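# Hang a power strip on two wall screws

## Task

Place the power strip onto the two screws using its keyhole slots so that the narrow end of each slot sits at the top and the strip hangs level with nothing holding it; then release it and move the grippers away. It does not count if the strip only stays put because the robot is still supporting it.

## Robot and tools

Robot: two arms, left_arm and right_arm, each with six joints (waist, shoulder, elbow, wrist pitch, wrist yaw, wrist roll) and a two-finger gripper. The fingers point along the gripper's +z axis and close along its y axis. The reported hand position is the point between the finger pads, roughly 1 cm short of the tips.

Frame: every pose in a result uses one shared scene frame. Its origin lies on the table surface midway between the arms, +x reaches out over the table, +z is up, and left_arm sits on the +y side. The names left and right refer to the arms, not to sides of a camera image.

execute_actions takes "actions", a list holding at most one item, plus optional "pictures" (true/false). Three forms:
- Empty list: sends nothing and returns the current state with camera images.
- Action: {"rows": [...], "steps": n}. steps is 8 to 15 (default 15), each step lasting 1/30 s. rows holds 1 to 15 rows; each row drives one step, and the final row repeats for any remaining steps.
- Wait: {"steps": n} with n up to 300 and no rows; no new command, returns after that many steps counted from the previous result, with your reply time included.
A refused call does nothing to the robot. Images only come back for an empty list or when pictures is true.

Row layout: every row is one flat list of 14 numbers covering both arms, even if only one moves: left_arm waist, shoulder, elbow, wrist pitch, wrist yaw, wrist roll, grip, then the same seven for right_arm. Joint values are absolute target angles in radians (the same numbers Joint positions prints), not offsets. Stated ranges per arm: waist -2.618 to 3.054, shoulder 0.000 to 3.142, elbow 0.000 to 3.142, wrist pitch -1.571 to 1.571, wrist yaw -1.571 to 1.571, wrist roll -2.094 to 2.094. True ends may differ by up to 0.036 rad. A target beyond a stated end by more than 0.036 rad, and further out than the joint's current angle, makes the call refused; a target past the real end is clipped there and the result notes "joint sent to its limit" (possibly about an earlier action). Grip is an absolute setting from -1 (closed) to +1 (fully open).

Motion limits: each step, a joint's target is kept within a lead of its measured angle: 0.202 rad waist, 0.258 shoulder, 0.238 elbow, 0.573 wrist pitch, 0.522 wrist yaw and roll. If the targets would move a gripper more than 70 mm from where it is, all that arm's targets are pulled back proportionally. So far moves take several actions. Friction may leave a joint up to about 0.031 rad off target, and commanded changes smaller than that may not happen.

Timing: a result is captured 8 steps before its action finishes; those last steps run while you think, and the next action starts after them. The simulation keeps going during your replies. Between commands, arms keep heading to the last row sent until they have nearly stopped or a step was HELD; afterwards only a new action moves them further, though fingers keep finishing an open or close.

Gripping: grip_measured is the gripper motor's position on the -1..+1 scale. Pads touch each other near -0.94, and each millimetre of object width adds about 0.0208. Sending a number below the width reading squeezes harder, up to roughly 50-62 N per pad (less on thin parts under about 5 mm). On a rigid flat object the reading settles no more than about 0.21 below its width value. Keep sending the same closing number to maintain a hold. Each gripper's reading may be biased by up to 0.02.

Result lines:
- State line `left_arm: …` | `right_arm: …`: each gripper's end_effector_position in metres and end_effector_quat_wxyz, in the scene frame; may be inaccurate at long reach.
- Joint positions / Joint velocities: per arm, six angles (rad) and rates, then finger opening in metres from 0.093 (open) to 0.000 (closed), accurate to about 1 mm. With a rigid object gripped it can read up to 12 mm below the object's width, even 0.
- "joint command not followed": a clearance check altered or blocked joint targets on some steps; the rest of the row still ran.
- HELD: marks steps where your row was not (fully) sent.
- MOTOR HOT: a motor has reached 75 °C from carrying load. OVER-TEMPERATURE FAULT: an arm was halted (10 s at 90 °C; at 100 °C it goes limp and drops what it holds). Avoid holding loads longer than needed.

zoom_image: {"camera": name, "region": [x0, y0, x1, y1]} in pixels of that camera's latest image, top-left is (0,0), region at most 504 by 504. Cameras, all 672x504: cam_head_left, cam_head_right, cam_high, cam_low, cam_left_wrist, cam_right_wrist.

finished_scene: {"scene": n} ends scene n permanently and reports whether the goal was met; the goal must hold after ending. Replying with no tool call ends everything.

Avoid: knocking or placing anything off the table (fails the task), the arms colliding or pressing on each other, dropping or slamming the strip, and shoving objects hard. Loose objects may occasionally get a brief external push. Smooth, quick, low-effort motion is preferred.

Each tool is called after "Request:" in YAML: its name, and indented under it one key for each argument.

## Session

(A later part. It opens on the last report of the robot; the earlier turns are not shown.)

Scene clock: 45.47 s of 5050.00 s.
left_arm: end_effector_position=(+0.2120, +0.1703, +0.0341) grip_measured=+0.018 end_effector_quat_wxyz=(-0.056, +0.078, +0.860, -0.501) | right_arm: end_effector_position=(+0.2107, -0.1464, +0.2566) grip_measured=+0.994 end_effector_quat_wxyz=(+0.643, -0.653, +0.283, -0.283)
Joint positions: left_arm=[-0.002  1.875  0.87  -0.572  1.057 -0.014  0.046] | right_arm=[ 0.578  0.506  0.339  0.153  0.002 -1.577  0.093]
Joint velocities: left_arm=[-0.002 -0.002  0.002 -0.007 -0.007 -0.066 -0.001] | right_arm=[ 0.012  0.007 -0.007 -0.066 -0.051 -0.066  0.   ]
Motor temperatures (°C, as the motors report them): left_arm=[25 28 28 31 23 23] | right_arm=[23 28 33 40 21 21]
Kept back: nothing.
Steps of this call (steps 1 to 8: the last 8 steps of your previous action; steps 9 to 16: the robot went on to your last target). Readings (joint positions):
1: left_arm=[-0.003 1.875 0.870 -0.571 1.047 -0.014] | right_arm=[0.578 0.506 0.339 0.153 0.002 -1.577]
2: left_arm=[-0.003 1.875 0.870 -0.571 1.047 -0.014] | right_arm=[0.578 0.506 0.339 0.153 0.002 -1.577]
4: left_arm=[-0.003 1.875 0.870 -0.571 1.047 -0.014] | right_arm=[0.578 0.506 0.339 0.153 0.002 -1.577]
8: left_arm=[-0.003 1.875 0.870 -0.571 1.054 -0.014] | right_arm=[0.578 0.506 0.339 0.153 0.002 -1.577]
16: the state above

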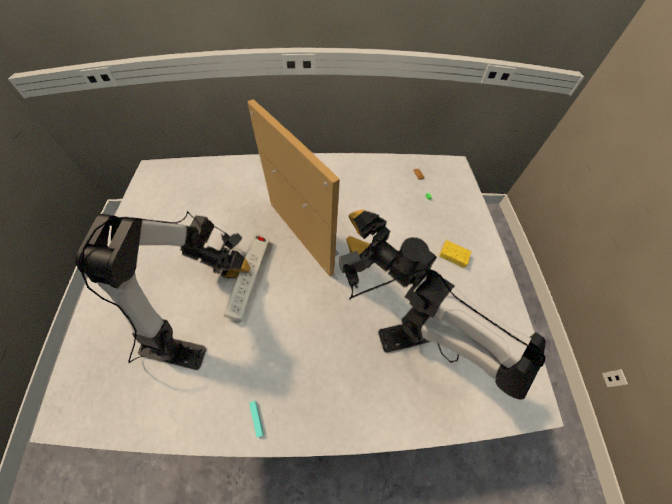

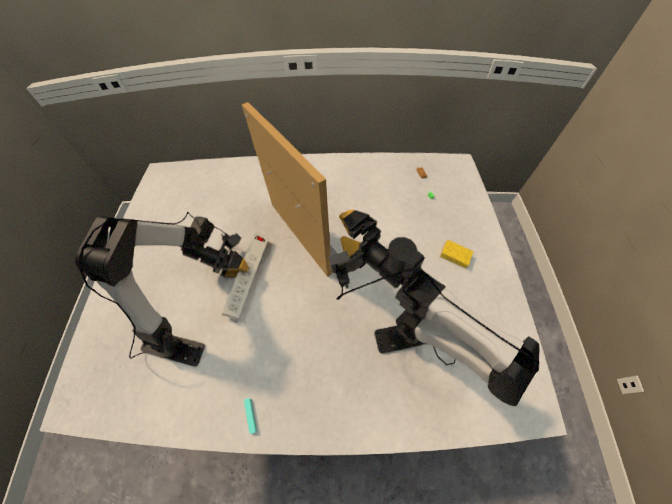

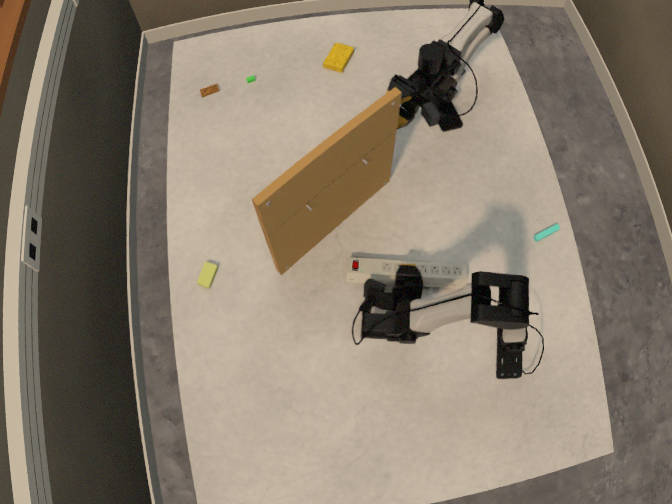

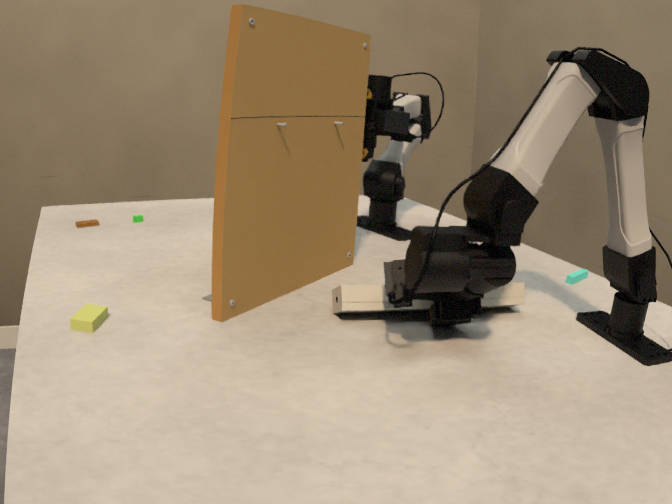

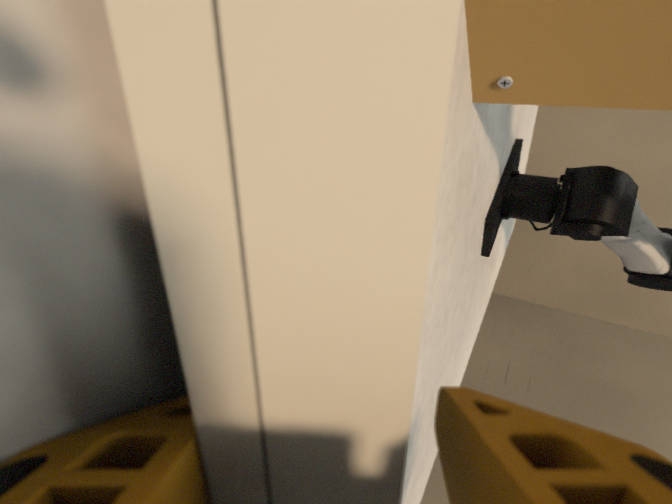

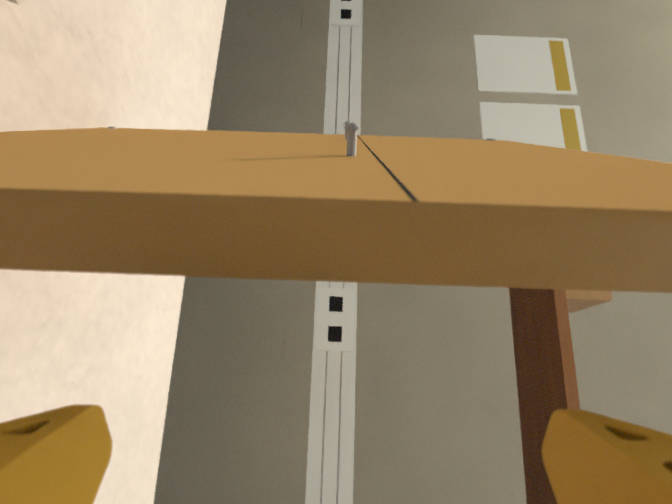

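Request:
execute_actions:
  actions:
    - {"rows": [[0.009,1.8636,0.8674,-0.574,1.072,-0.013,0.02,0.569,0.485,0.328,0.152,-0.010,-1.585,1],[0.011,1.8636,0.8674,-0.580,1.072,-0.013,0.02,0.569,0.485,0.328,0.152,-0.010,-1.585,1],[0.013,1.8636,0.8674,-0.585,1.072,-0.013,0.02,0.569,0.485,0.328,0.152,-0.010,-1.585,1],[0.016,1.8636,0.8674,-0.589,1.072,-0.013,0.02,0.569,0.485,0.328,0.152,-0.010,-1.585,1],[0.019,1.8636,0.8674,-0.592,1.072,-0.013,0.02,0.569,0.485,0.328,0.152,-0.010,-1.585,1],[0.023,1.8636,0.8674,-0.595,1.072,-0.013,0.02,0.569,0.485,0.328,0.152,-0.010,-1.585,1],[0.027,1.8636,0.8674,-0.598,1.072,-0.013,0.02,0.569,0.485,0.328,0.152,-0.010,-1.585,1],[0.031,1.8636,0.8674,-0.601,1.072,-0.013,0.02,0.569,0.485,0.328,0.152,-0.010,-1.585,1],[0.035,1.8636,0.8674,-0.604,1.072,-0.013,0.02,0.569,0.485,0.328,0.152,-0.010,-1.585,1],[0.039,1.8636,0.8674,-0.607,1.072,-0.013,0.02,0.569,0.485,0.328,0.152,-0.010,-1.585,1],[0.043,1.8636,0.8674,-0.610,1.072,-0.013,0.02,0.569,0.485,0.328,0.152,-0.010,-1.585,1],[0.047,1.8636,0.8674,-0.613,1.072,-0.013,0.02,0.569,0.485,0.328,0.152,-0.010,-1.585,1],[0.051,1.8636,0.8674,-0.616,1.072,-0.013,0.02,0.569,0.485,0.328,0.152,-0.010,-1.585,1],[0.055,1.8636,0.8674,-0.619,1.072,-0.013,0.02,0.569,0.485,0.328,0.152,-0.010,-1.585,1],[0.059,1.8636,0.8674,-0.622,1.072,-0.013,0.02,0.569,0.485,0.328,0.152,-0.010,-1.585,1]], "steps": 15}

Request:
execute_actions:
  actions:
    - {"rows": [[0.063,1.8636,0.8674,-0.625,1.072,-0.013,0.02,0.569,0.485,0.328,0.152,-0.010,-1.585,1],[0.067,1.8636,0.8674,-0.628,1.072,-0.013,0.02,0.569,0.485,0.328,0.152,-0.010,-1.585,1],[0.071,1.8636,0.8674,-0.631,1.072,-0.013,0.02,0.569,0.485,0.328,0.152,-0.010,-1.585,1],[0.075,1.8636,0.8674,-0.634,1.072,-0.013,0.02,0.569,0.485,0.328,0.152,-0.010,-1.585,1],[0.079,1.8636,0.8674,-0.637,1.072,-0.013,0.02,0.569,0.485,0.328,0.152,-0.010,-1.585,1],[0.083,1.8636,0.8674,-0.640,1.072,-0.013,0.02,0.569,0.485,0.328,0.152,-0.010,-1.585,1],[0.087,1.8636,0.8674,-0.643,1.072,-0.013,0.02,0.569,0.485,0.328,0.152,-0.010,-1.585,1],[0.091,1.8636,0.8674,-0.646,1.072,-0.013,0.02,0.569,0.485,0.328,0.152,-0.010,-1.585,1],[0.095,1.8636,0.8674,-0.649,1.072,-0.013,0.02,0.569,0.485,0.328,0.152,-0.010,-1.585,1],[0.099,1.8636,0.8674,-0.652,1.072,-0.013,0.02,0.569,0.485,0.328,0.152,-0.010,-1.585,1],[0.103,1.8636,0.8674,-0.654,1.072,-0.013,0.02,0.569,0.485,0.328,0.152,-0.010,-1.585,1],[0.106,1.8636,0.8674,-0.656,1.072,-0.013,0.02,0.569,0.485,0.328,0.152,-0.010,-1.585,1],[0.109,1.8636,0.8674,-0.657,1.072,-0.013,0.02,0.569,0.485,0.328,0.152,-0.010,-1.585,1],[0.111,1.8636,0.8674,-0.658,1.072,-0.013,0.02,0.569,0.485,0.328,0.152,-0.010,-1.585,1],[0.112,1.8636,0.8674,-0.658,1.072,-0.013,0.02,0.569,0.485,0.328,0.152,-0.010,-1.585,1]], "steps": 15}

Request:
execute_actions:
  actions:
    - {"steps": 14}
  pictures: true

Scene clock: 47.73 s of 5050.00 s.
left_arm: end_effector_position=(+0.2125, +0.1717, +0.0344) grip_measured=+0.018 end_effector_quat_wxyz=(-0.056, +0.074, +0.860, -0.502) | right_arm: end_effector_position=(+0.2107, -0.1464, +0.2566) grip_measured=+0.994 end_effector_quat_wxyz=(+0.643, -0.653, +0.283, -0.283)
Joint positions: left_arm=[ 0.003  1.875  0.87  -0.576  1.059 -0.014  0.046] | right_arm=[ 0.578  0.506  0.339  0.153  0.002 -1.577  0.093]
Joint velocities: left_arm=[ 0.066  0.007  0.012 -0.007  0.022 -0.007 -0.001] | right_arm=[-0.002 -0.032 -0.012 -0.007 -0.066 -0.022  0.   ]
Motor temperatures (°C, as the motors report them): left_arm=[25 28 28 31 23 23] | right_arm=[23 28 33 40 21 21]
Steps of this call (steps 1 to 15: the robot went on to your last target; steps 16 to 61: nothing new was sent; steps 62 to 68: the first 7 steps of this action). Readings (joint positions):
62: left_arm=[-0.002 1.875 0.870 -0.572 1.057 -0.014] | right_arm=[0.578 0.506 0.339 0.153 0.002 -1.577]
63: left_arm=[-0.002 1.875 0.870 -0.572 1.057 -0.014] | right_arm=[0.578 0.506 0.339 0.153 0.002 -1.577]
65: left_arm=[-0.001 1.875 0.870 -0.573 1.059 -0.014] | right_arm=[0.578 0.506 0.339 0.153 0.002 -1.577]
68: the state above

Scene clock: 48.23 s of 5050.00 s.
left_arm: end_effector_position=(+0.2175, +0.1873, +0.0348) grip_measured=+0.018 end_effector_quat_wxyz=(-0.059, +0.038, +0.861, -0.503) | right_arm: end_effector_position=(+0.2107, -0.1464, +0.2566) grip_measured=+0.994 end_effector_quat_wxyz=(+0.643, -0.653, +0.283, -0.283)
Joint positions: left_arm=[ 0.063  1.875  0.87  -0.616  1.061 -0.014  0.046] | right_arm=[ 0.578  0.506  0.339  0.153  0.002 -1.577  0.093]
Joint velocities: left_arm=[ 0.085 -0.002 -0.002 -0.125  0.007 -0.051  0.   ] | right_arm=[-0.007 -0.002  0.007 -0.022 -0.022  0.022 -0.   ]
Motor temperatures (°C, as the motors report them): left_arm=[25 28 28 31 23 23] | right_arm=[23 28 33 40 21 21]
Steps of this call (steps 1 to 8: the last 8 steps of your previous action; steps 9 to 15: the first 7 steps of this action). Readings (joint positions):
9: left_arm=[0.039 1.875 0.870 -0.600 1.061 -0.014] | right_arm=[0.578 0.506 0.339 0.153 0.002 -1.577]
10: left_arm=[0.043 1.875 0.870 -0.603 1.061 -0.014] | right_arm=[0.578 0.506 0.339 0.153 0.002 -1.577]
12: left_arm=[0.051 1.875 0.870 -0.608 1.061 -0.014] | right_arm=[0.578 0.506 0.339 0.153 0.002 -1.577]
15: the state above

Scene clock: 48.70 s of 5050.00 s.
left_arm: end_effector_position=(+0.2196, +0.1972, +0.0353) grip_measured=+0.018 end_effector_quat_wxyz=(-0.062, +0.015, +0.862, -0.504) | right_arm: end_effector_position=(+0.2107, -0.1464, +0.2566) grip_measured=+0.994 end_effector_quat_wxyz=(+0.643, -0.653, +0.283, -0.283)
Joint positions: left_arm=[ 0.1    1.875  0.87  -0.645  1.062 -0.014  0.046] | right_arm=[ 0.578  0.506  0.339  0.153  0.002 -1.577  0.093]
Joint velocities: left_arm=[-0.007 -0.022 -0.007  0.022  0.022 -0.022 -0.   ] | right_arm=[-0.002  0.002 -0.002 -0.095 -0.007  0.007 -0.   ]
Motor temperatures (°C, as the motors report them): left_arm=[25 28 28 31 23 23] | right_arm=[23 28 33 40 21 21]
Kept back: nothing.
Steps of this call (steps 1 to 8: the last 8 steps of your previous action; steps 9 to 14: the robot went on to your last target). Readings (joint positions):
1: left_arm=[0.067 1.875 0.870 -0.619 1.061 -0.014] | right_arm=[0.578 0.506 0.339 0.153 0.002 -1.577]
2: left_arm=[0.071 1.875 0.870 -0.622 1.062 -0.014] | right_arm=[0.578 0.506 0.339 0.153 0.002 -1.577]
4: left_arm=[0.079 1.875 0.870 -0.628 1.062 -0.014] | right_arm=[0.578 0.506 0.339 0.153 0.002 -1.577]
8: left_arm=[0.096 1.875 0.870 -0.640 1.062 -0.014] | right_arm=[0.578 0.506 0.339 0.153 0.002 -1.577]
14: the state above

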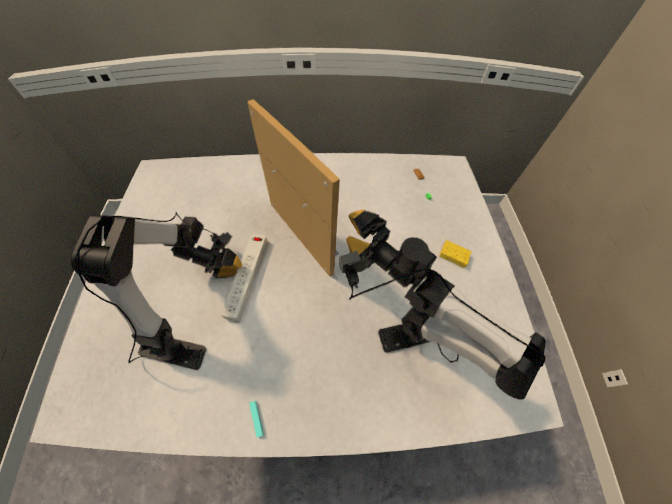

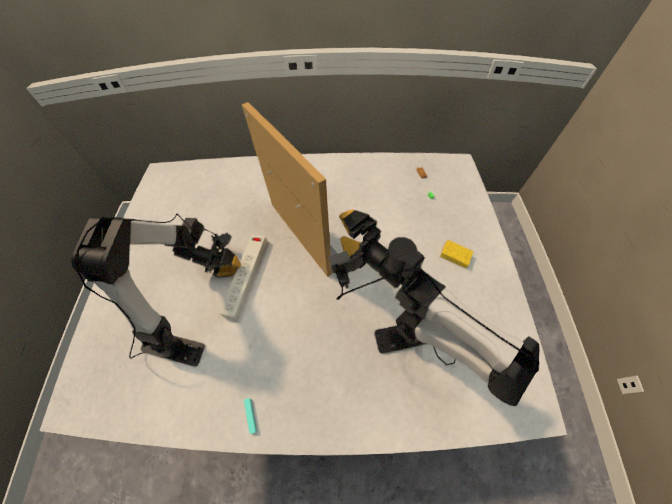

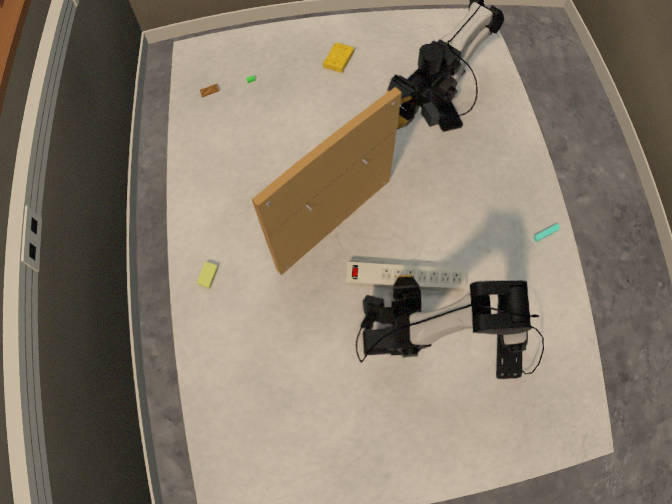

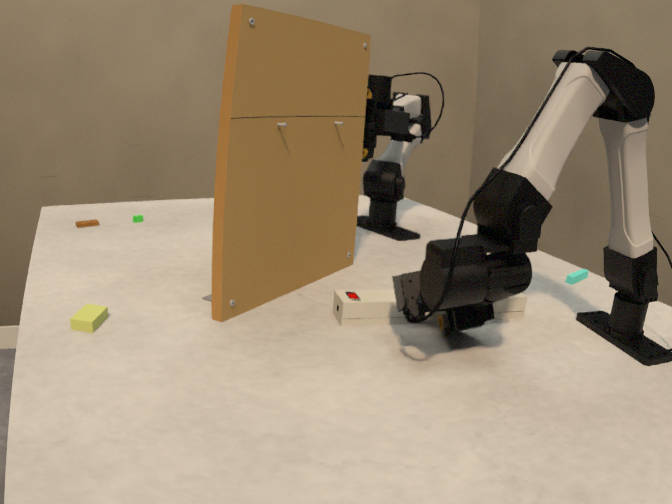

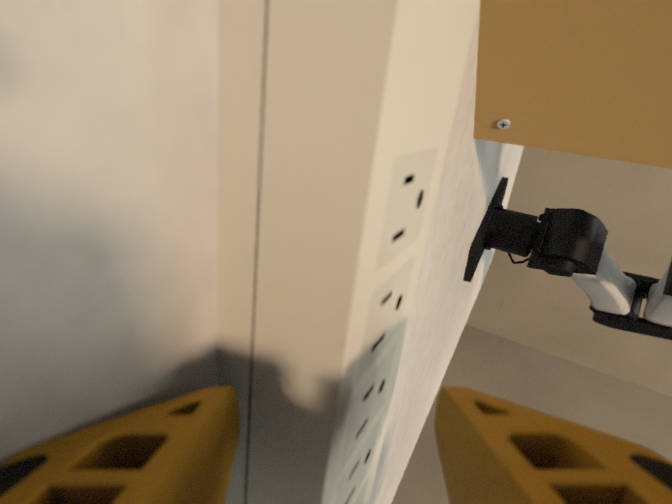

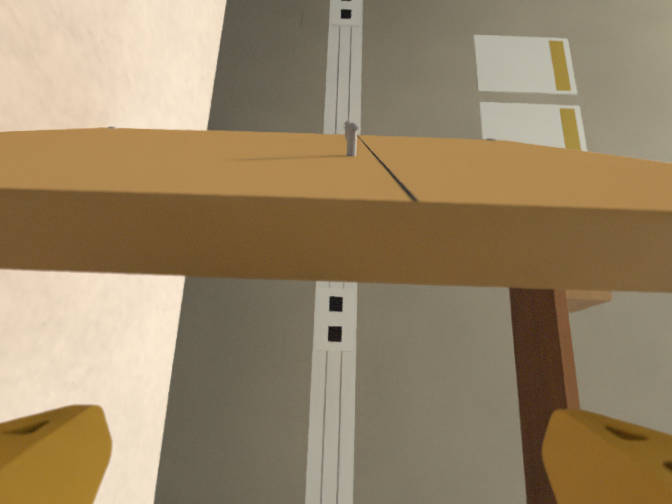

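Request:
zoom_image:
  camera: "cam_high"
  region: [335, 245, 485, 305]

Request:
zoom_image:
  camera: "cam_head_left"
  region: [190, 220, 300, 335]

Region (335, 245, 485, 305) of cam_high's 672x504 image, scaled by 3.360, with more detail than that image has; it fills the top 202 rows of this view, and the rest is white.

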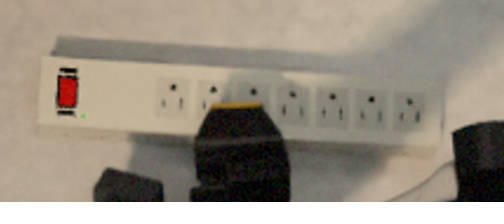

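Region (190, 220, 300, 335) of cam_head_left's 672x504 image, scaled by 4.383, with more detail than that image has; it fills the left 482 columns of this view, and the rest is white.

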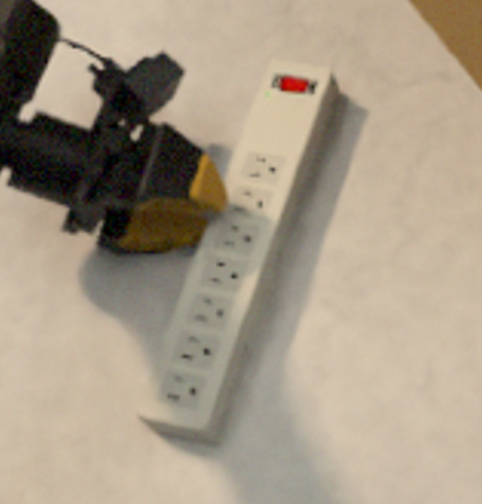

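Request:
execute_actions:
  actions:
    - {"rows": [[0.112,1.8633,0.8862,-0.6592,1.072,-0.013,0.02,0.569,0.485,0.328,0.152,-0.010,-1.585,1],[0.112,1.8623,0.8898,-0.6630,1.072,-0.013,0.02,0.569,0.485,0.328,0.152,-0.010,-1.585,1],[0.112,1.8606,0.8957,-0.6693,1.072,-0.013,0.02,0.569,0.485,0.328,0.152,-0.010,-1.585,1],[0.112,1.8583,0.9039,-0.6779,1.072,-0.013,0.02,0.569,0.485,0.328,0.152,-0.010,-1.585,1],[0.112,1.8555,0.9143,-0.6889,1.072,-0.013,0.02,0.569,0.485,0.328,0.152,-0.010,-1.585,1],[0.112,1.8520,0.9267,-0.7021,1.072,-0.013,0.02,0.569,0.485,0.328,0.152,-0.010,-1.585,1],[0.112,1.8480,0.9411,-0.7173,1.072,-0.013,0.02,0.569,0.485,0.328,0.152,-0.010,-1.585,1],[0.112,1.8435,0.9573,-0.7343,1.072,-0.013,0.02,0.569,0.485,0.328,0.152,-0.010,-1.585,1],[0.112,1.8385,0.9751,-0.7531,1.072,-0.013,0.02,0.569,0.485,0.328,0.152,-0.010,-1.585,1],[0.112,1.8332,0.9943,-0.7734,1.072,-0.013,0.02,0.569,0.485,0.328,0.152,-0.010,-1.585,1],[0.112,1.8275,1.0146,-0.7949,1.072,-0.013,0.02,0.569,0.485,0.328,0.152,-0.010,-1.585,1],[0.112,1.8216,1.0360,-0.8174,1.072,-0.013,0.02,0.569,0.485,0.328,0.152,-0.010,-1.585,1],[0.112,1.8154,1.0581,-0.8408,1.072,-0.013,0.02,0.569,0.485,0.328,0.152,-0.010,-1.585,1],[0.112,1.8092,1.0806,-0.8646,1.072,-0.013,0.02,0.569,0.485,0.328,0.152,-0.010,-1.585,1],[0.112,1.8028,1.1035,-0.8888,1.072,-0.013,0.02,0.569,0.485,0.328,0.152,-0.010,-1.585,1]], "steps": 15}

Request:
execute_actions:
  actions:
    - {"rows": [[0.1104,1.7964,1.1264,-0.9129,1.0691,-0.0143,0.02,0.569,0.485,0.328,0.152,-0.010,-1.585,1],[0.1055,1.7902,1.1489,-0.9367,1.0602,-0.0181,0.02,0.569,0.485,0.328,0.152,-0.010,-1.585,1],[0.0973,1.7840,1.1710,-0.9601,1.0455,-0.0244,0.02,0.569,0.485,0.328,0.152,-0.010,-1.585,1],[0.0861,1.7781,1.1924,-0.9826,1.0252,-0.0332,0.02,0.569,0.485,0.328,0.152,-0.010,-1.585,1],[0.0719,1.7724,1.2128,-1.0041,0.9994,-0.0443,0.02,0.569,0.485,0.328,0.152,-0.010,-1.585,1],[0.0548,1.7671,1.2319,-1.0244,0.9686,-0.0576,0.02,0.569,0.485,0.328,0.152,-0.010,-1.585,1],[0.0351,1.7621,1.2497,-1.0432,0.9329,-0.0730,0.02,0.569,0.485,0.328,0.152,-0.010,-1.585,1],[0.0129,1.7576,1.2659,-1.0602,0.8929,-0.0902,0.02,0.569,0.485,0.328,0.152,-0.010,-1.585,1],[-0.0115,1.7536,1.2803,-1.0754,0.8488,-0.1092,0.02,0.569,0.485,0.328,0.152,-0.010,-1.585,1],[-0.0378,1.7501,1.2927,-1.0886,0.8013,-0.1298,0.02,0.569,0.485,0.328,0.152,-0.010,-1.585,1],[-0.0657,1.7473,1.3031,-1.0996,0.7508,-0.1515,0.02,0.569,0.485,0.328,0.152,-0.010,-1.585,1],[-0.0950,1.7450,1.3113,-1.1082,0.6978,-0.1743,0.02,0.569,0.485,0.328,0.152,-0.010,-1.585,1],[-0.1252,1.7433,1.3172,-1.1145,0.6431,-0.1979,0.02,0.569,0.485,0.328,0.152,-0.010,-1.585,1],[-0.1562,1.7423,1.3208,-1.1183,0.5871,-0.2221,0.02,0.569,0.485,0.328,0.152,-0.010,-1.585,1],[-0.1875,1.742,1.322,-1.1195,0.5305,-0.2465,0.02,0.569,0.485,0.328,0.152,-0.010,-1.585,1]], "steps": 15}

Request:
execute_actions:
  actions:
    - {"rows": [[-0.2188,1.742,1.322,-1.1195,0.4739,-0.2709,0.02,0.569,0.485,0.328,0.152,-0.010,-1.585,1],[-0.2498,1.742,1.322,-1.1195,0.4179,-0.2951,0.02,0.569,0.485,0.328,0.152,-0.010,-1.585,1],[-0.2800,1.742,1.322,-1.1195,0.3632,-0.3187,0.04,0.569,0.485,0.328,0.152,-0.010,-1.585,1],[-0.3093,1.742,1.322,-1.1195,0.3102,-0.3415,0.08,0.569,0.485,0.328,0.152,-0.010,-1.585,1],[-0.3373,1.742,1.322,-1.1195,0.2598,-0.3633,0.13,0.569,0.485,0.328,0.152,-0.010,-1.585,1],[-0.3635,1.742,1.322,-1.1195,0.2122,-0.3838,0.18,0.569,0.485,0.328,0.152,-0.010,-1.585,1],[-0.3879,1.742,1.322,-1.1195,0.1681,-0.4028,0.23,0.569,0.485,0.328,0.152,-0.010,-1.585,1],[-0.4101,1.742,1.322,-1.1195,0.1281,-0.4200,0.28,0.569,0.485,0.328,0.152,-0.010,-1.585,1],[-0.4298,1.742,1.322,-1.1195,0.0924,-0.4354,0.33,0.569,0.485,0.328,0.152,-0.010,-1.585,1],[-0.4469,1.742,1.322,-1.1195,0.0616,-0.4487,0.38,0.569,0.485,0.328,0.152,-0.010,-1.585,1],[-0.4611,1.742,1.322,-1.1195,0.0358,-0.4598,0.43,0.569,0.485,0.328,0.152,-0.010,-1.585,1],[-0.4723,1.742,1.322,-1.1195,0.0155,-0.4686,0.48,0.569,0.485,0.328,0.152,-0.010,-1.585,1],[-0.4805,1.742,1.322,-1.1195,0.0008,-0.4749,0.53,0.569,0.485,0.328,0.152,-0.010,-1.585,1],[-0.4854,1.742,1.322,-1.1195,-0.0081,-0.4787,0.57,0.569,0.485,0.328,0.152,-0.010,-1.585,1],[-0.487,1.742,1.322,-1.1195,-0.011,-0.480,0.6,0.569,0.485,0.328,0.152,-0.010,-1.585,1]], "steps": 15}

Request:
execute_actions:
  actions:
    - {"steps": 22}
  pictures: true

Scene clock: 54.50 s of 5050.00 s.
left_arm: end_effector_position=(+0.2203, +0.1971, +0.0387) grip_measured=+0.018 end_effector_quat_wxyz=(-0.068, +0.011, +0.861, -0.503) | right_arm: end_effector_position=(+0.2107, -0.1464, +0.2566) grip_measured=+0.994 end_effector_quat_wxyz=(+0.643, -0.653, +0.283, -0.283)
Joint positions: left_arm=[ 0.1    1.875  0.887 -0.678  1.062 -0.014  0.046] | right_arm=[ 0.578  0.506  0.339  0.153  0.002 -1.577  0.093]
Joint velocities: left_arm=[-0.017 -0.012  0.325 -0.3   -0.022 -0.022  0.   ] | right_arm=[-0.002 -0.022 -0.002 -0.007  0.037 -0.066  0.001]
Motor temperatures (°C, as the motors report them): left_arm=[25 29 28 31 22 23] | right_arm=[23 28 33 40 21 21]
Steps of this call (steps 1 to 30: the robot went on to your last target; steps 31 to 90: nothing new was sent; then 2.57 s passed at rest; steps 91 to 97: the first 7 steps of this action). Readings (joint positions):
91: left_arm=[0.100 1.875 0.870 -0.647 1.062 -0.014] | right_arm=[0.578 0.506 0.339 0.153 0.002 -1.577]
92: left_arm=[0.100 1.875 0.870 -0.647 1.062 -0.014] | right_arm=[0.578 0.506 0.339 0.153 0.002 -1.577]
94: left_arm=[0.100 1.875 0.870 -0.651 1.062 -0.014] | right_arm=[0.578 0.506 0.339 0.153 0.002 -1.577]
97: the state above

Scene clock: 55.00 s of 5050.00 s.
left_arm: end_effector_position=(+0.2675, +0.1911, +0.1206) grip_measured=+0.018 end_effector_quat_wxyz=(-0.022, +0.042, +0.872, -0.487) | right_arm: end_effector_position=(+0.2107, -0.1464, +0.2566) grip_measured=+0.994 end_effector_quat_wxyz=(+0.643, -0.653, +0.283, -0.283)
Joint positions: left_arm=[ 0.084  1.792  1.195 -0.942  1.018 -0.034  0.046] | right_arm=[ 0.578  0.506  0.339  0.153  0.002 -1.577  0.093]
Joint velocities: left_arm=[-0.349 -0.154  0.545 -0.535 -0.535 -0.256  0.   ] | right_arm=[-0.007 -0.002 -0.012 -0.037 -0.066 -0.037  0.   ]
Motor temperatures (°C, as the motors report them): left_arm=[25 29 28 30 22 23] | right_arm=[23 28 33 40 21 21]
Steps of this call (steps 1 to 8: the last 8 steps of your previous action; steps 9 to 15: the first 7 steps of this action). Readings (joint positions):
9: left_arm=[0.100 1.832 1.061 -0.818 1.062 -0.014] | right_arm=[0.578 0.506 0.339 0.153 0.002 -1.577]
10: left_arm=[0.100 1.825 1.085 -0.838 1.062 -0.014] | right_arm=[0.578 0.506 0.339 0.153 0.002 -1.577]
12: left_arm=[0.100 1.811 1.131 -0.880 1.057 -0.017] | right_arm=[0.578 0.506 0.339 0.153 0.002 -1.577]
15: the state above

Scene clock: 55.50 s of 5050.00 s.
left_arm: end_effector_position=(+0.2073, +0.1530, +0.0873) grip_measured=+0.204 end_effector_quat_wxyz=(-0.075, +0.111, +0.975, -0.178) | right_arm: end_effector_position=(+0.2107, -0.1464, +0.2566) grip_measured=+0.994 end_effector_quat_wxyz=(+0.643, -0.653, +0.283, -0.283)
Joint positions: left_arm=[-0.337  1.761  1.298 -1.101  0.389 -0.307  0.055] | right_arm=[ 0.578  0.506  0.339  0.153  0.002 -1.577  0.093]
Joint velocities: left_arm=[-0.764  0.017  0.007 -0.081 -1.443 -0.608  0.048] | right_arm=[-0.002 -0.007 -0.002  0.007  0.007  0.007 -0.   ]
Motor temperatures (°C, as the motors report them): left_arm=[25 29 28 30 22 23] | right_arm=[23 28 33 40 21 21]
Steps of this call (steps 1 to 8: the last 8 steps of your previous action; steps 9 to 15: the first 7 steps of this action). Readings (joint positions):
9: left_arm=[-0.156 1.761 1.297 -1.072 0.693 -0.175] | right_arm=[0.578 0.506 0.339 0.153 0.002 -1.577]
10: left_arm=[-0.187 1.761 1.298 -1.079 0.644 -0.197] | right_arm=[0.578 0.506 0.339 0.153 0.002 -1.577]
12: left_arm=[-0.250 1.761 1.298 -1.091 0.541 -0.241] | right_arm=[0.578 0.506 0.339 0.153 0.002 -1.577]
15: the state above

Scene clock: 56.23 s of 5050.00 s.
left_arm: end_effector_position=(+0.2118, +0.1719, +0.0748) grip_measured=+0.598 end_effector_quat_wxyz=(-0.003, +0.101, +0.995, -0.001) | right_arm: end_effector_position=(+0.2107, -0.1464, +0.2566) grip_measured=+0.994 end_effector_quat_wxyz=(+0.643, -0.653, +0.283, -0.283)
Joint positions: left_arm=[-0.479  1.761  1.298 -1.112  0.005 -0.472  0.074] | right_arm=[ 0.578  0.506  0.339  0.153  0.002 -1.577  0.093]
Joint velocities: left_arm=[-0.007 -0.002  0.007  0.007 -0.037 -0.007 -0.   ] | right_arm=[-0.007  0.002 -0.007 -0.022 -0.007  0.007 -0.001]
Motor temperatures (°C, as the motors report them): left_arm=[25 29 28 30 22 23] | right_arm=[23 28 33 40 21 21]
Kept back: nothing.
Steps of this call (steps 1 to 8: the last 8 steps of your previous action; steps 9 to 22: the robot went on to your last target). Readings (joint positions):
1: left_arm=[-0.362 1.761 1.298 -1.104 0.341 -0.327] | right_arm=[0.578 0.506 0.339 0.153 0.002 -1.577]
2: left_arm=[-0.386 1.761 1.298 -1.105 0.296 -0.347] | right_arm=[0.578 0.506 0.339 0.153 0.002 -1.577]
4: left_arm=[-0.427 1.761 1.298 -1.108 0.214 -0.383] | right_arm=[0.578 0.506 0.339 0.153 0.002 -1.577]
8: left_arm=[-0.473 1.761 1.298 -1.111 0.095 -0.434] | right_arm=[0.578 0.506 0.339 0.153 0.002 -1.577]
22: the state above

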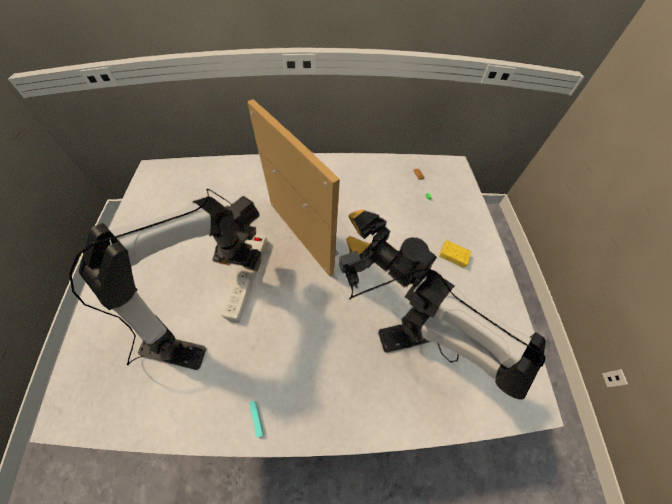

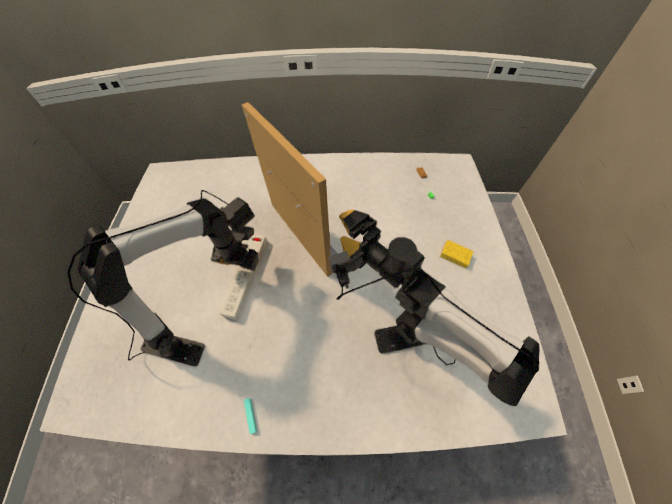

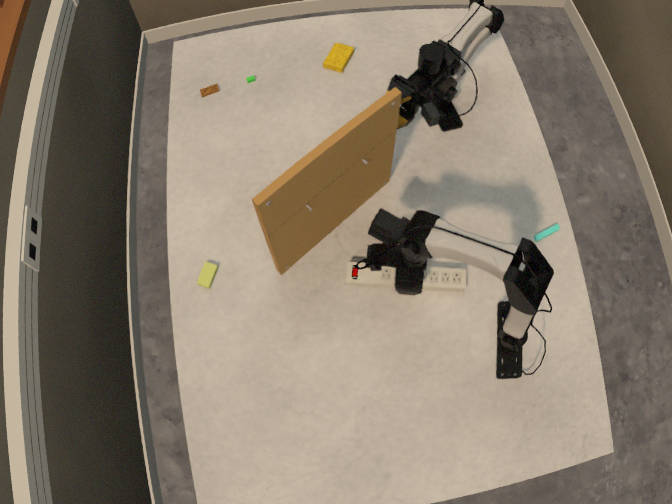

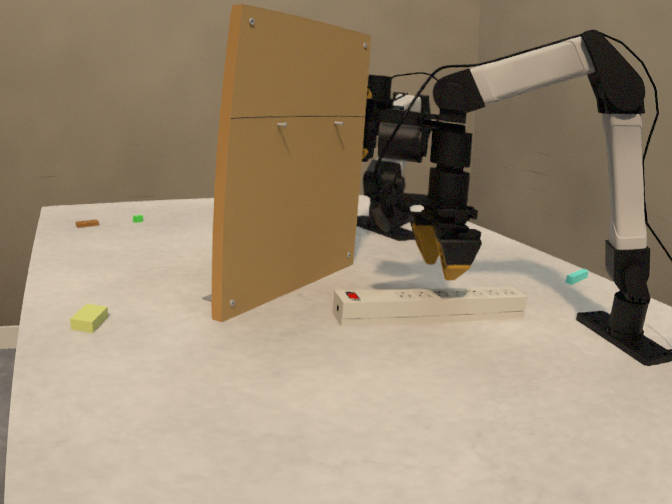

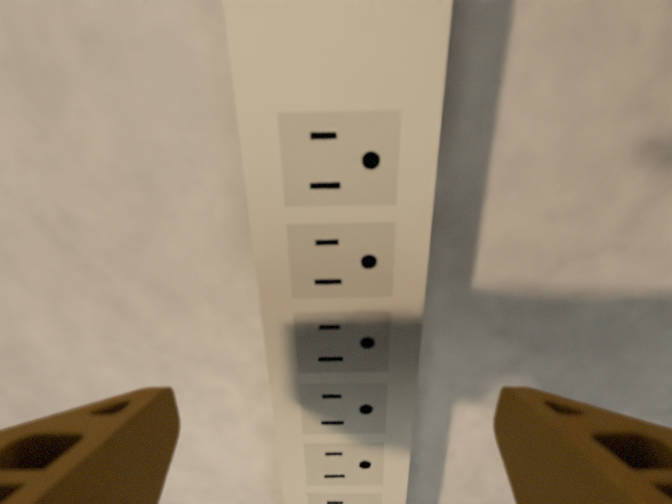

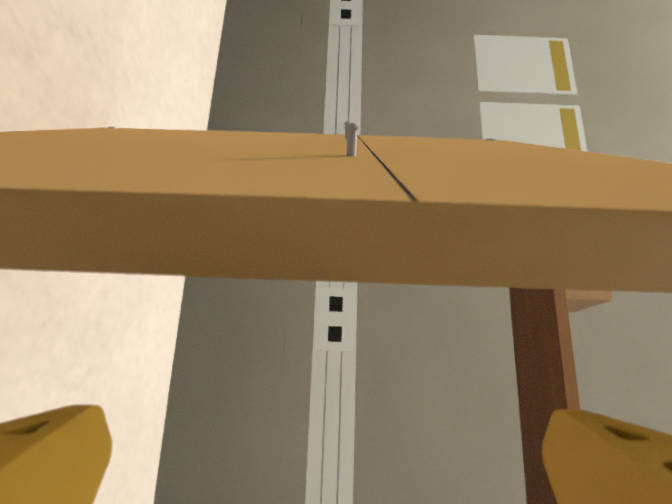

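Request:
zoom_image:
  camera: "cam_low"
  region: [320, 200, 540, 340]

Request:
zoom_image:
  camera: "cam_high"
  region: [335, 235, 485, 310]

Region (320, 200, 540, 340) of cam_low's 672x504 image, scaled by 2.291, with more detail than that image has; it fills the top 321 rows of this view, and the rest is white.

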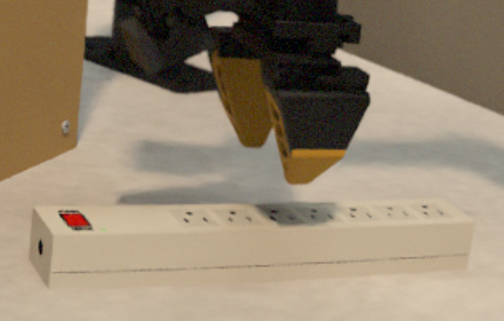

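Region (335, 235, 485, 310) of cam_high's 672x504 image, scaled by 3.360, with more detail than that image has.

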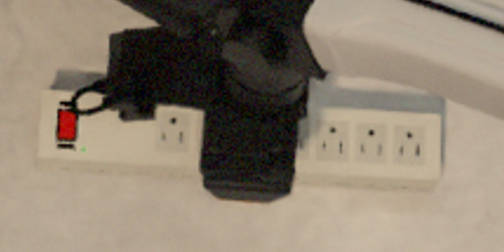

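Request:
execute_actions:
  actions:
    - {"rows": [[-0.487,1.752,1.305,-1.105,-0.011,-0.482,0.6,0.569,0.485,0.328,0.152,-0.010,-1.585,1],[-0.487,1.760,1.292,-1.092,-0.011,-0.484,0.6,0.569,0.485,0.328,0.152,-0.010,-1.585,1],[-0.487,1.7655,1.2842,-1.0815,-0.011,-0.486,0.6,0.569,0.485,0.328,0.152,-0.010,-1.585,1],[-0.487,1.7671,1.2818,-1.0705,-0.011,-0.488,0.6,0.569,0.485,0.328,0.152,-0.010,-1.585,1],[-0.487,1.7697,1.2780,-1.0577,-0.011,-0.490,0.6,0.569,0.485,0.328,0.152,-0.010,-1.585,1],[-0.487,1.7733,1.2727,-1.0433,-0.011,-0.492,0.6,0.569,0.485,0.328,0.152,-0.010,-1.585,1],[-0.487,1.7777,1.2661,-1.0277,-0.011,-0.494,0.6,0.569,0.485,0.328,0.152,-0.010,-1.585,1],[-0.487,1.7829,1.2584,-1.0113,-0.011,-0.496,0.6,0.569,0.485,0.328,0.152,-0.010,-1.585,1],[-0.487,1.7888,1.2498,-0.9945,-0.011,-0.498,0.6,0.569,0.485,0.328,0.152,-0.010,-1.585,1],[-0.487,1.7951,1.2404,-0.9777,-0.011,-0.500,0.6,0.569,0.485,0.328,0.152,-0.010,-1.585,1],[-0.487,1.8017,1.2306,-0.9613,-0.011,-0.500,0.6,0.569,0.485,0.328,0.152,-0.010,-1.585,1]], "steps": 11}

Request:
execute_actions:
  actions:
    - {"rows": [[-0.487,1.8085,1.2205,-0.9457,-0.011,-0.500,0.6,0.569,0.485,0.328,0.152,-0.010,-1.585,1],[-0.487,1.8153,1.2104,-0.9313,-0.011,-0.500,0.6,0.569,0.485,0.328,0.152,-0.010,-1.585,1],[-0.487,1.8219,1.2006,-0.9185,-0.011,-0.500,0.6,0.569,0.485,0.328,0.152,-0.010,-1.585,1],[-0.487,1.8282,1.1912,-0.9075,-0.011,-0.500,0.6,0.569,0.485,0.328,0.152,-0.010,-1.585,1],[-0.487,1.8341,1.1826,-0.8987,-0.011,-0.500,0.6,0.569,0.485,0.328,0.152,-0.010,-1.585,1],[-0.487,1.8393,1.1749,-0.8923,-0.011,-0.500,0.6,0.569,0.485,0.328,0.152,-0.010,-1.585,1],[-0.487,1.8437,1.1683,-0.8883,-0.011,-0.500,0.6,0.569,0.485,0.328,0.152,-0.010,-1.585,1],[-0.487,1.8473,1.1630,-0.887,-0.011,-0.500,0.6,0.569,0.485,0.328,0.152,-0.010,-1.585,1],[-0.487,1.8499,1.1592,-0.887,-0.011,-0.500,0.6,0.569,0.485,0.328,0.152,-0.010,-1.585,1],[-0.487,1.8515,1.1568,-0.887,-0.011,-0.500,0.6,0.569,0.485,0.328,0.152,-0.010,-1.585,1],[-0.487,1.852,1.156,-0.887,-0.011,-0.500,0.6,0.569,0.485,0.328,0.152,-0.010,-1.585,1]], "steps": 11}

Request:
execute_actions:
  actions:
    - {"steps": 18}
  pictures: true

Scene clock: 61.07 s of 5050.00 s.
left_arm: end_effector_position=(+0.2127, +0.1720, +0.0747) grip_measured=+0.598 end_effector_quat_wxyz=(-0.001, +0.099, +0.995, -0.000) | right_arm: end_effector_position=(+0.2107, -0.1464, +0.2566) grip_measured=+0.994 end_effector_quat_wxyz=(+0.643, -0.653, +0.283, -0.283)
Joint positions: left_arm=[-0.479  1.761  1.298 -1.109  0.001 -0.476  0.074] | right_arm=[ 0.578  0.506  0.339  0.153  0.002 -1.577  0.093]
Joint velocities: left_arm=[ 0.012 -0.002 -0.002  0.095  0.007 -0.037 -0.001] | right_arm=[-0.017 -0.017 -0.002 -0.007 -0.051 -0.007  0.001]
Motor temperatures (°C, as the motors report them): left_arm=[25 30 29 30 22 23] | right_arm=[23 27 33 40 21 21]
Steps of this call (steps 1 to 30: the robot went on to your last target; steps 31 to 90: nothing new was sent; then 1.73 s passed at rest; steps 91 to 93: the first 3 steps of this action). Readings (joint positions):
91: left_arm=[-0.479 1.761 1.298 -1.112 0.001 -0.475] | right_arm=[0.578 0.506 0.339 0.153 0.002 -1.577]
92: left_arm=[-0.479 1.761 1.298 -1.111 0.001 -0.475] | right_arm=[0.578 0.506 0.339 0.153 0.002 -1.577]
93: the state above

Scene clock: 61.43 s of 5050.00 s.
left_arm: end_effector_position=(+0.2206, +0.1658, +0.0502) grip_measured=+0.598 end_effector_quat_wxyz=(+0.012, +0.091, +0.996, -0.008) | right_arm: end_effector_position=(+0.2107, -0.1464, +0.2566) grip_measured=+0.994 end_effector_quat_wxyz=(+0.643, -0.653, +0.283, -0.283)
Joint positions: left_arm=[-0.479  1.795  1.239 -0.985  0.    -0.491  0.074] | right_arm=[ 0.578  0.506  0.339  0.153  0.002 -1.577  0.093]
Joint velocities: left_arm=[-0.007  0.256 -0.31   0.447  0.051 -0.051 -0.   ] | right_arm=[ 0.007 -0.007 -0.012 -0.037  0.081 -0.007  0.   ]
Motor temperatures (°C, as the motors report them): left_arm=[25 30 29 30 22 23] | right_arm=[23 27 33 40 21 21]
Steps of this call (steps 1 to 8: the last 8 steps of your previous action; steps 9 to 11: the first 3 steps of this action). Readings (joint positions):
9: left_arm=[-0.479 1.778 1.261 -1.013 0.000 -0.489] | right_arm=[0.578 0.506 0.339 0.153 0.002 -1.577]
10: left_arm=[-0.479 1.787 1.250 -0.999 0.000 -0.490] | right_arm=[0.578 0.506 0.339 0.153 0.002 -1.577]
11: the state above

Scene clock: 62.03 s of 5050.00 s.
left_arm: end_effector_position=(+0.2157, +0.1697, +0.0187) grip_measured=+0.598 end_effector_quat_wxyz=(-0.002, +0.090, +0.996, +0.001) | right_arm: end_effector_position=(+0.2107, -0.1464, +0.2566) grip_measured=+0.994 end_effector_quat_wxyz=(+0.643, -0.653, +0.283, -0.283)
Joint positions: left_arm=[-0.479  1.846  1.171 -0.9    0.    -0.494  0.074] | right_arm=[ 0.578  0.506  0.339  0.153  0.002 -1.577  0.093]
Joint velocities: left_arm=[0.007 0.007 0.007 0.037 0.007 0.022 0.   ] | right_arm=[ 0.012 -0.017  0.007  0.022  0.007 -0.095 -0.   ]
Motor temperatures (°C, as the motors report them): left_arm=[25 30 29 30 22 23] | right_arm=[23 27 33 40 21 21]
Kept back: nothing.
Steps of this call (steps 1 to 8: the last 8 steps of your previous action; steps 9 to 18: the robot went on to your last target). Readings (joint positions):
1: left_arm=[-0.479 1.804 1.228 -0.972 0.000 -0.492] | right_arm=[0.578 0.506 0.339 0.153 0.002 -1.577]
2: left_arm=[-0.479 1.813 1.217 -0.959 0.000 -0.492] | right_arm=[0.578 0.506 0.339 0.153 0.002 -1.577]
4: left_arm=[-0.479 1.828 1.197 -0.939 0.000 -0.493] | right_arm=[0.578 0.506 0.339 0.153 0.002 -1.577]
8: left_arm=[-0.479 1.845 1.174 -0.917 0.000 -0.494] | right_arm=[0.578 0.506 0.339 0.153 0.002 -1.577]
18: the state above

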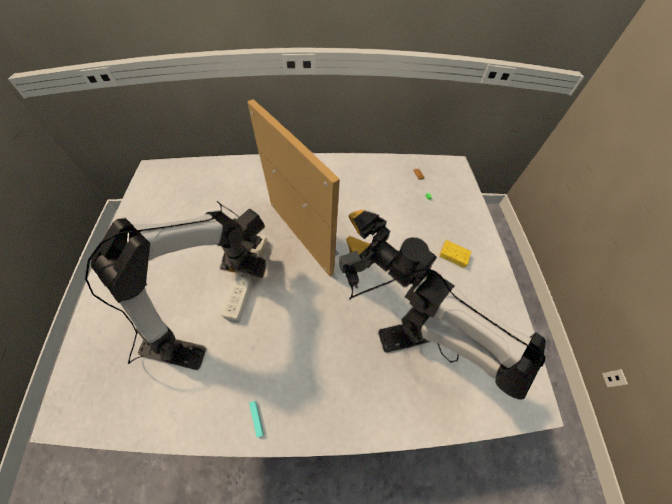

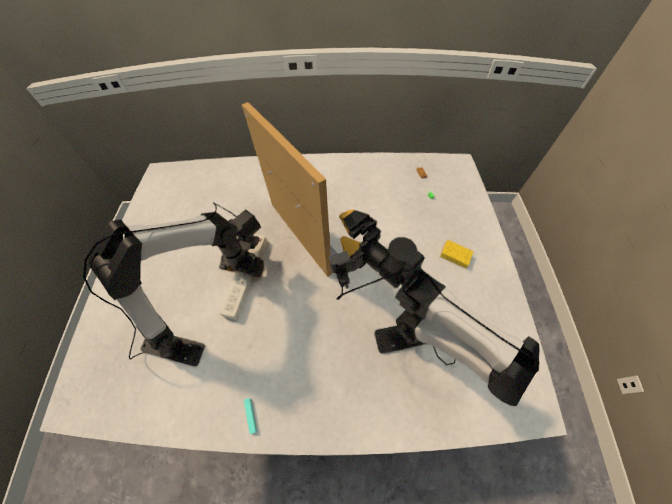

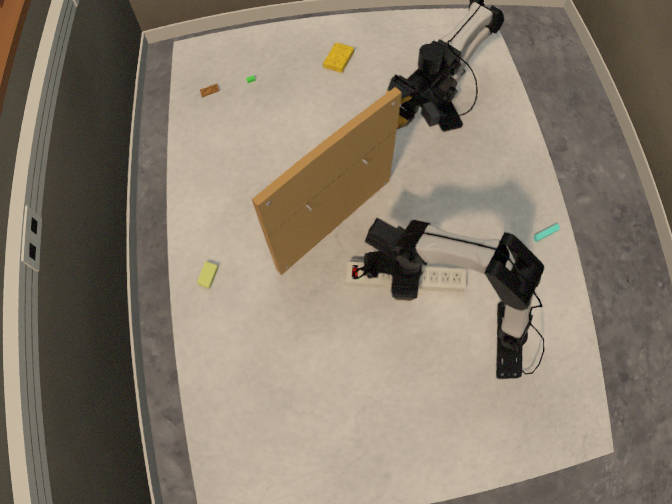

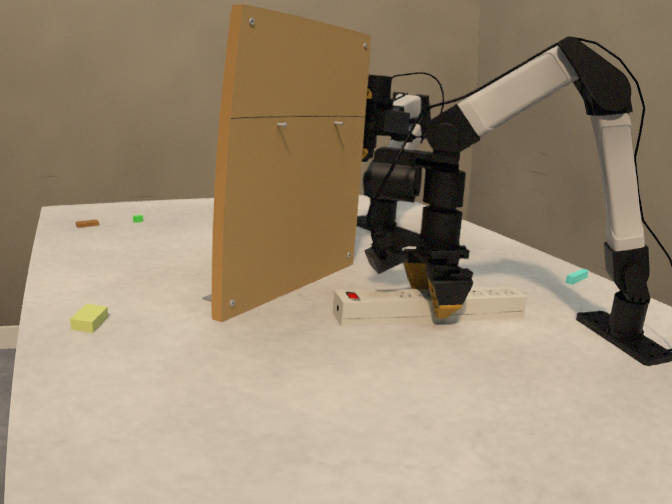

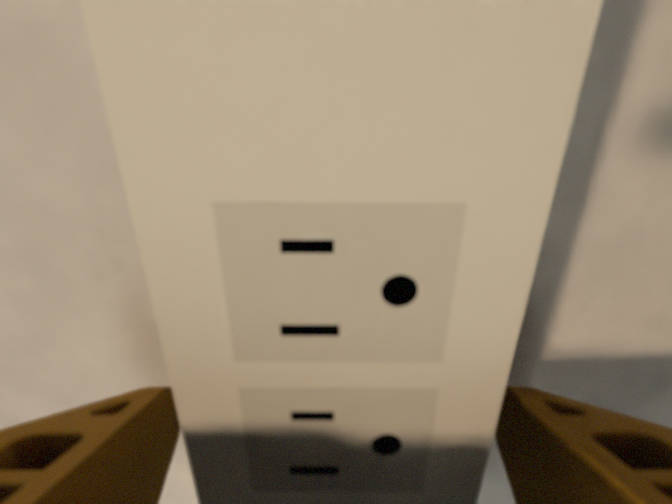

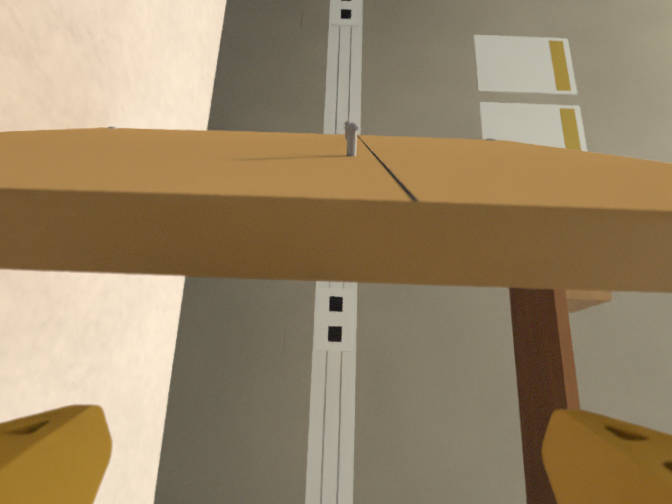

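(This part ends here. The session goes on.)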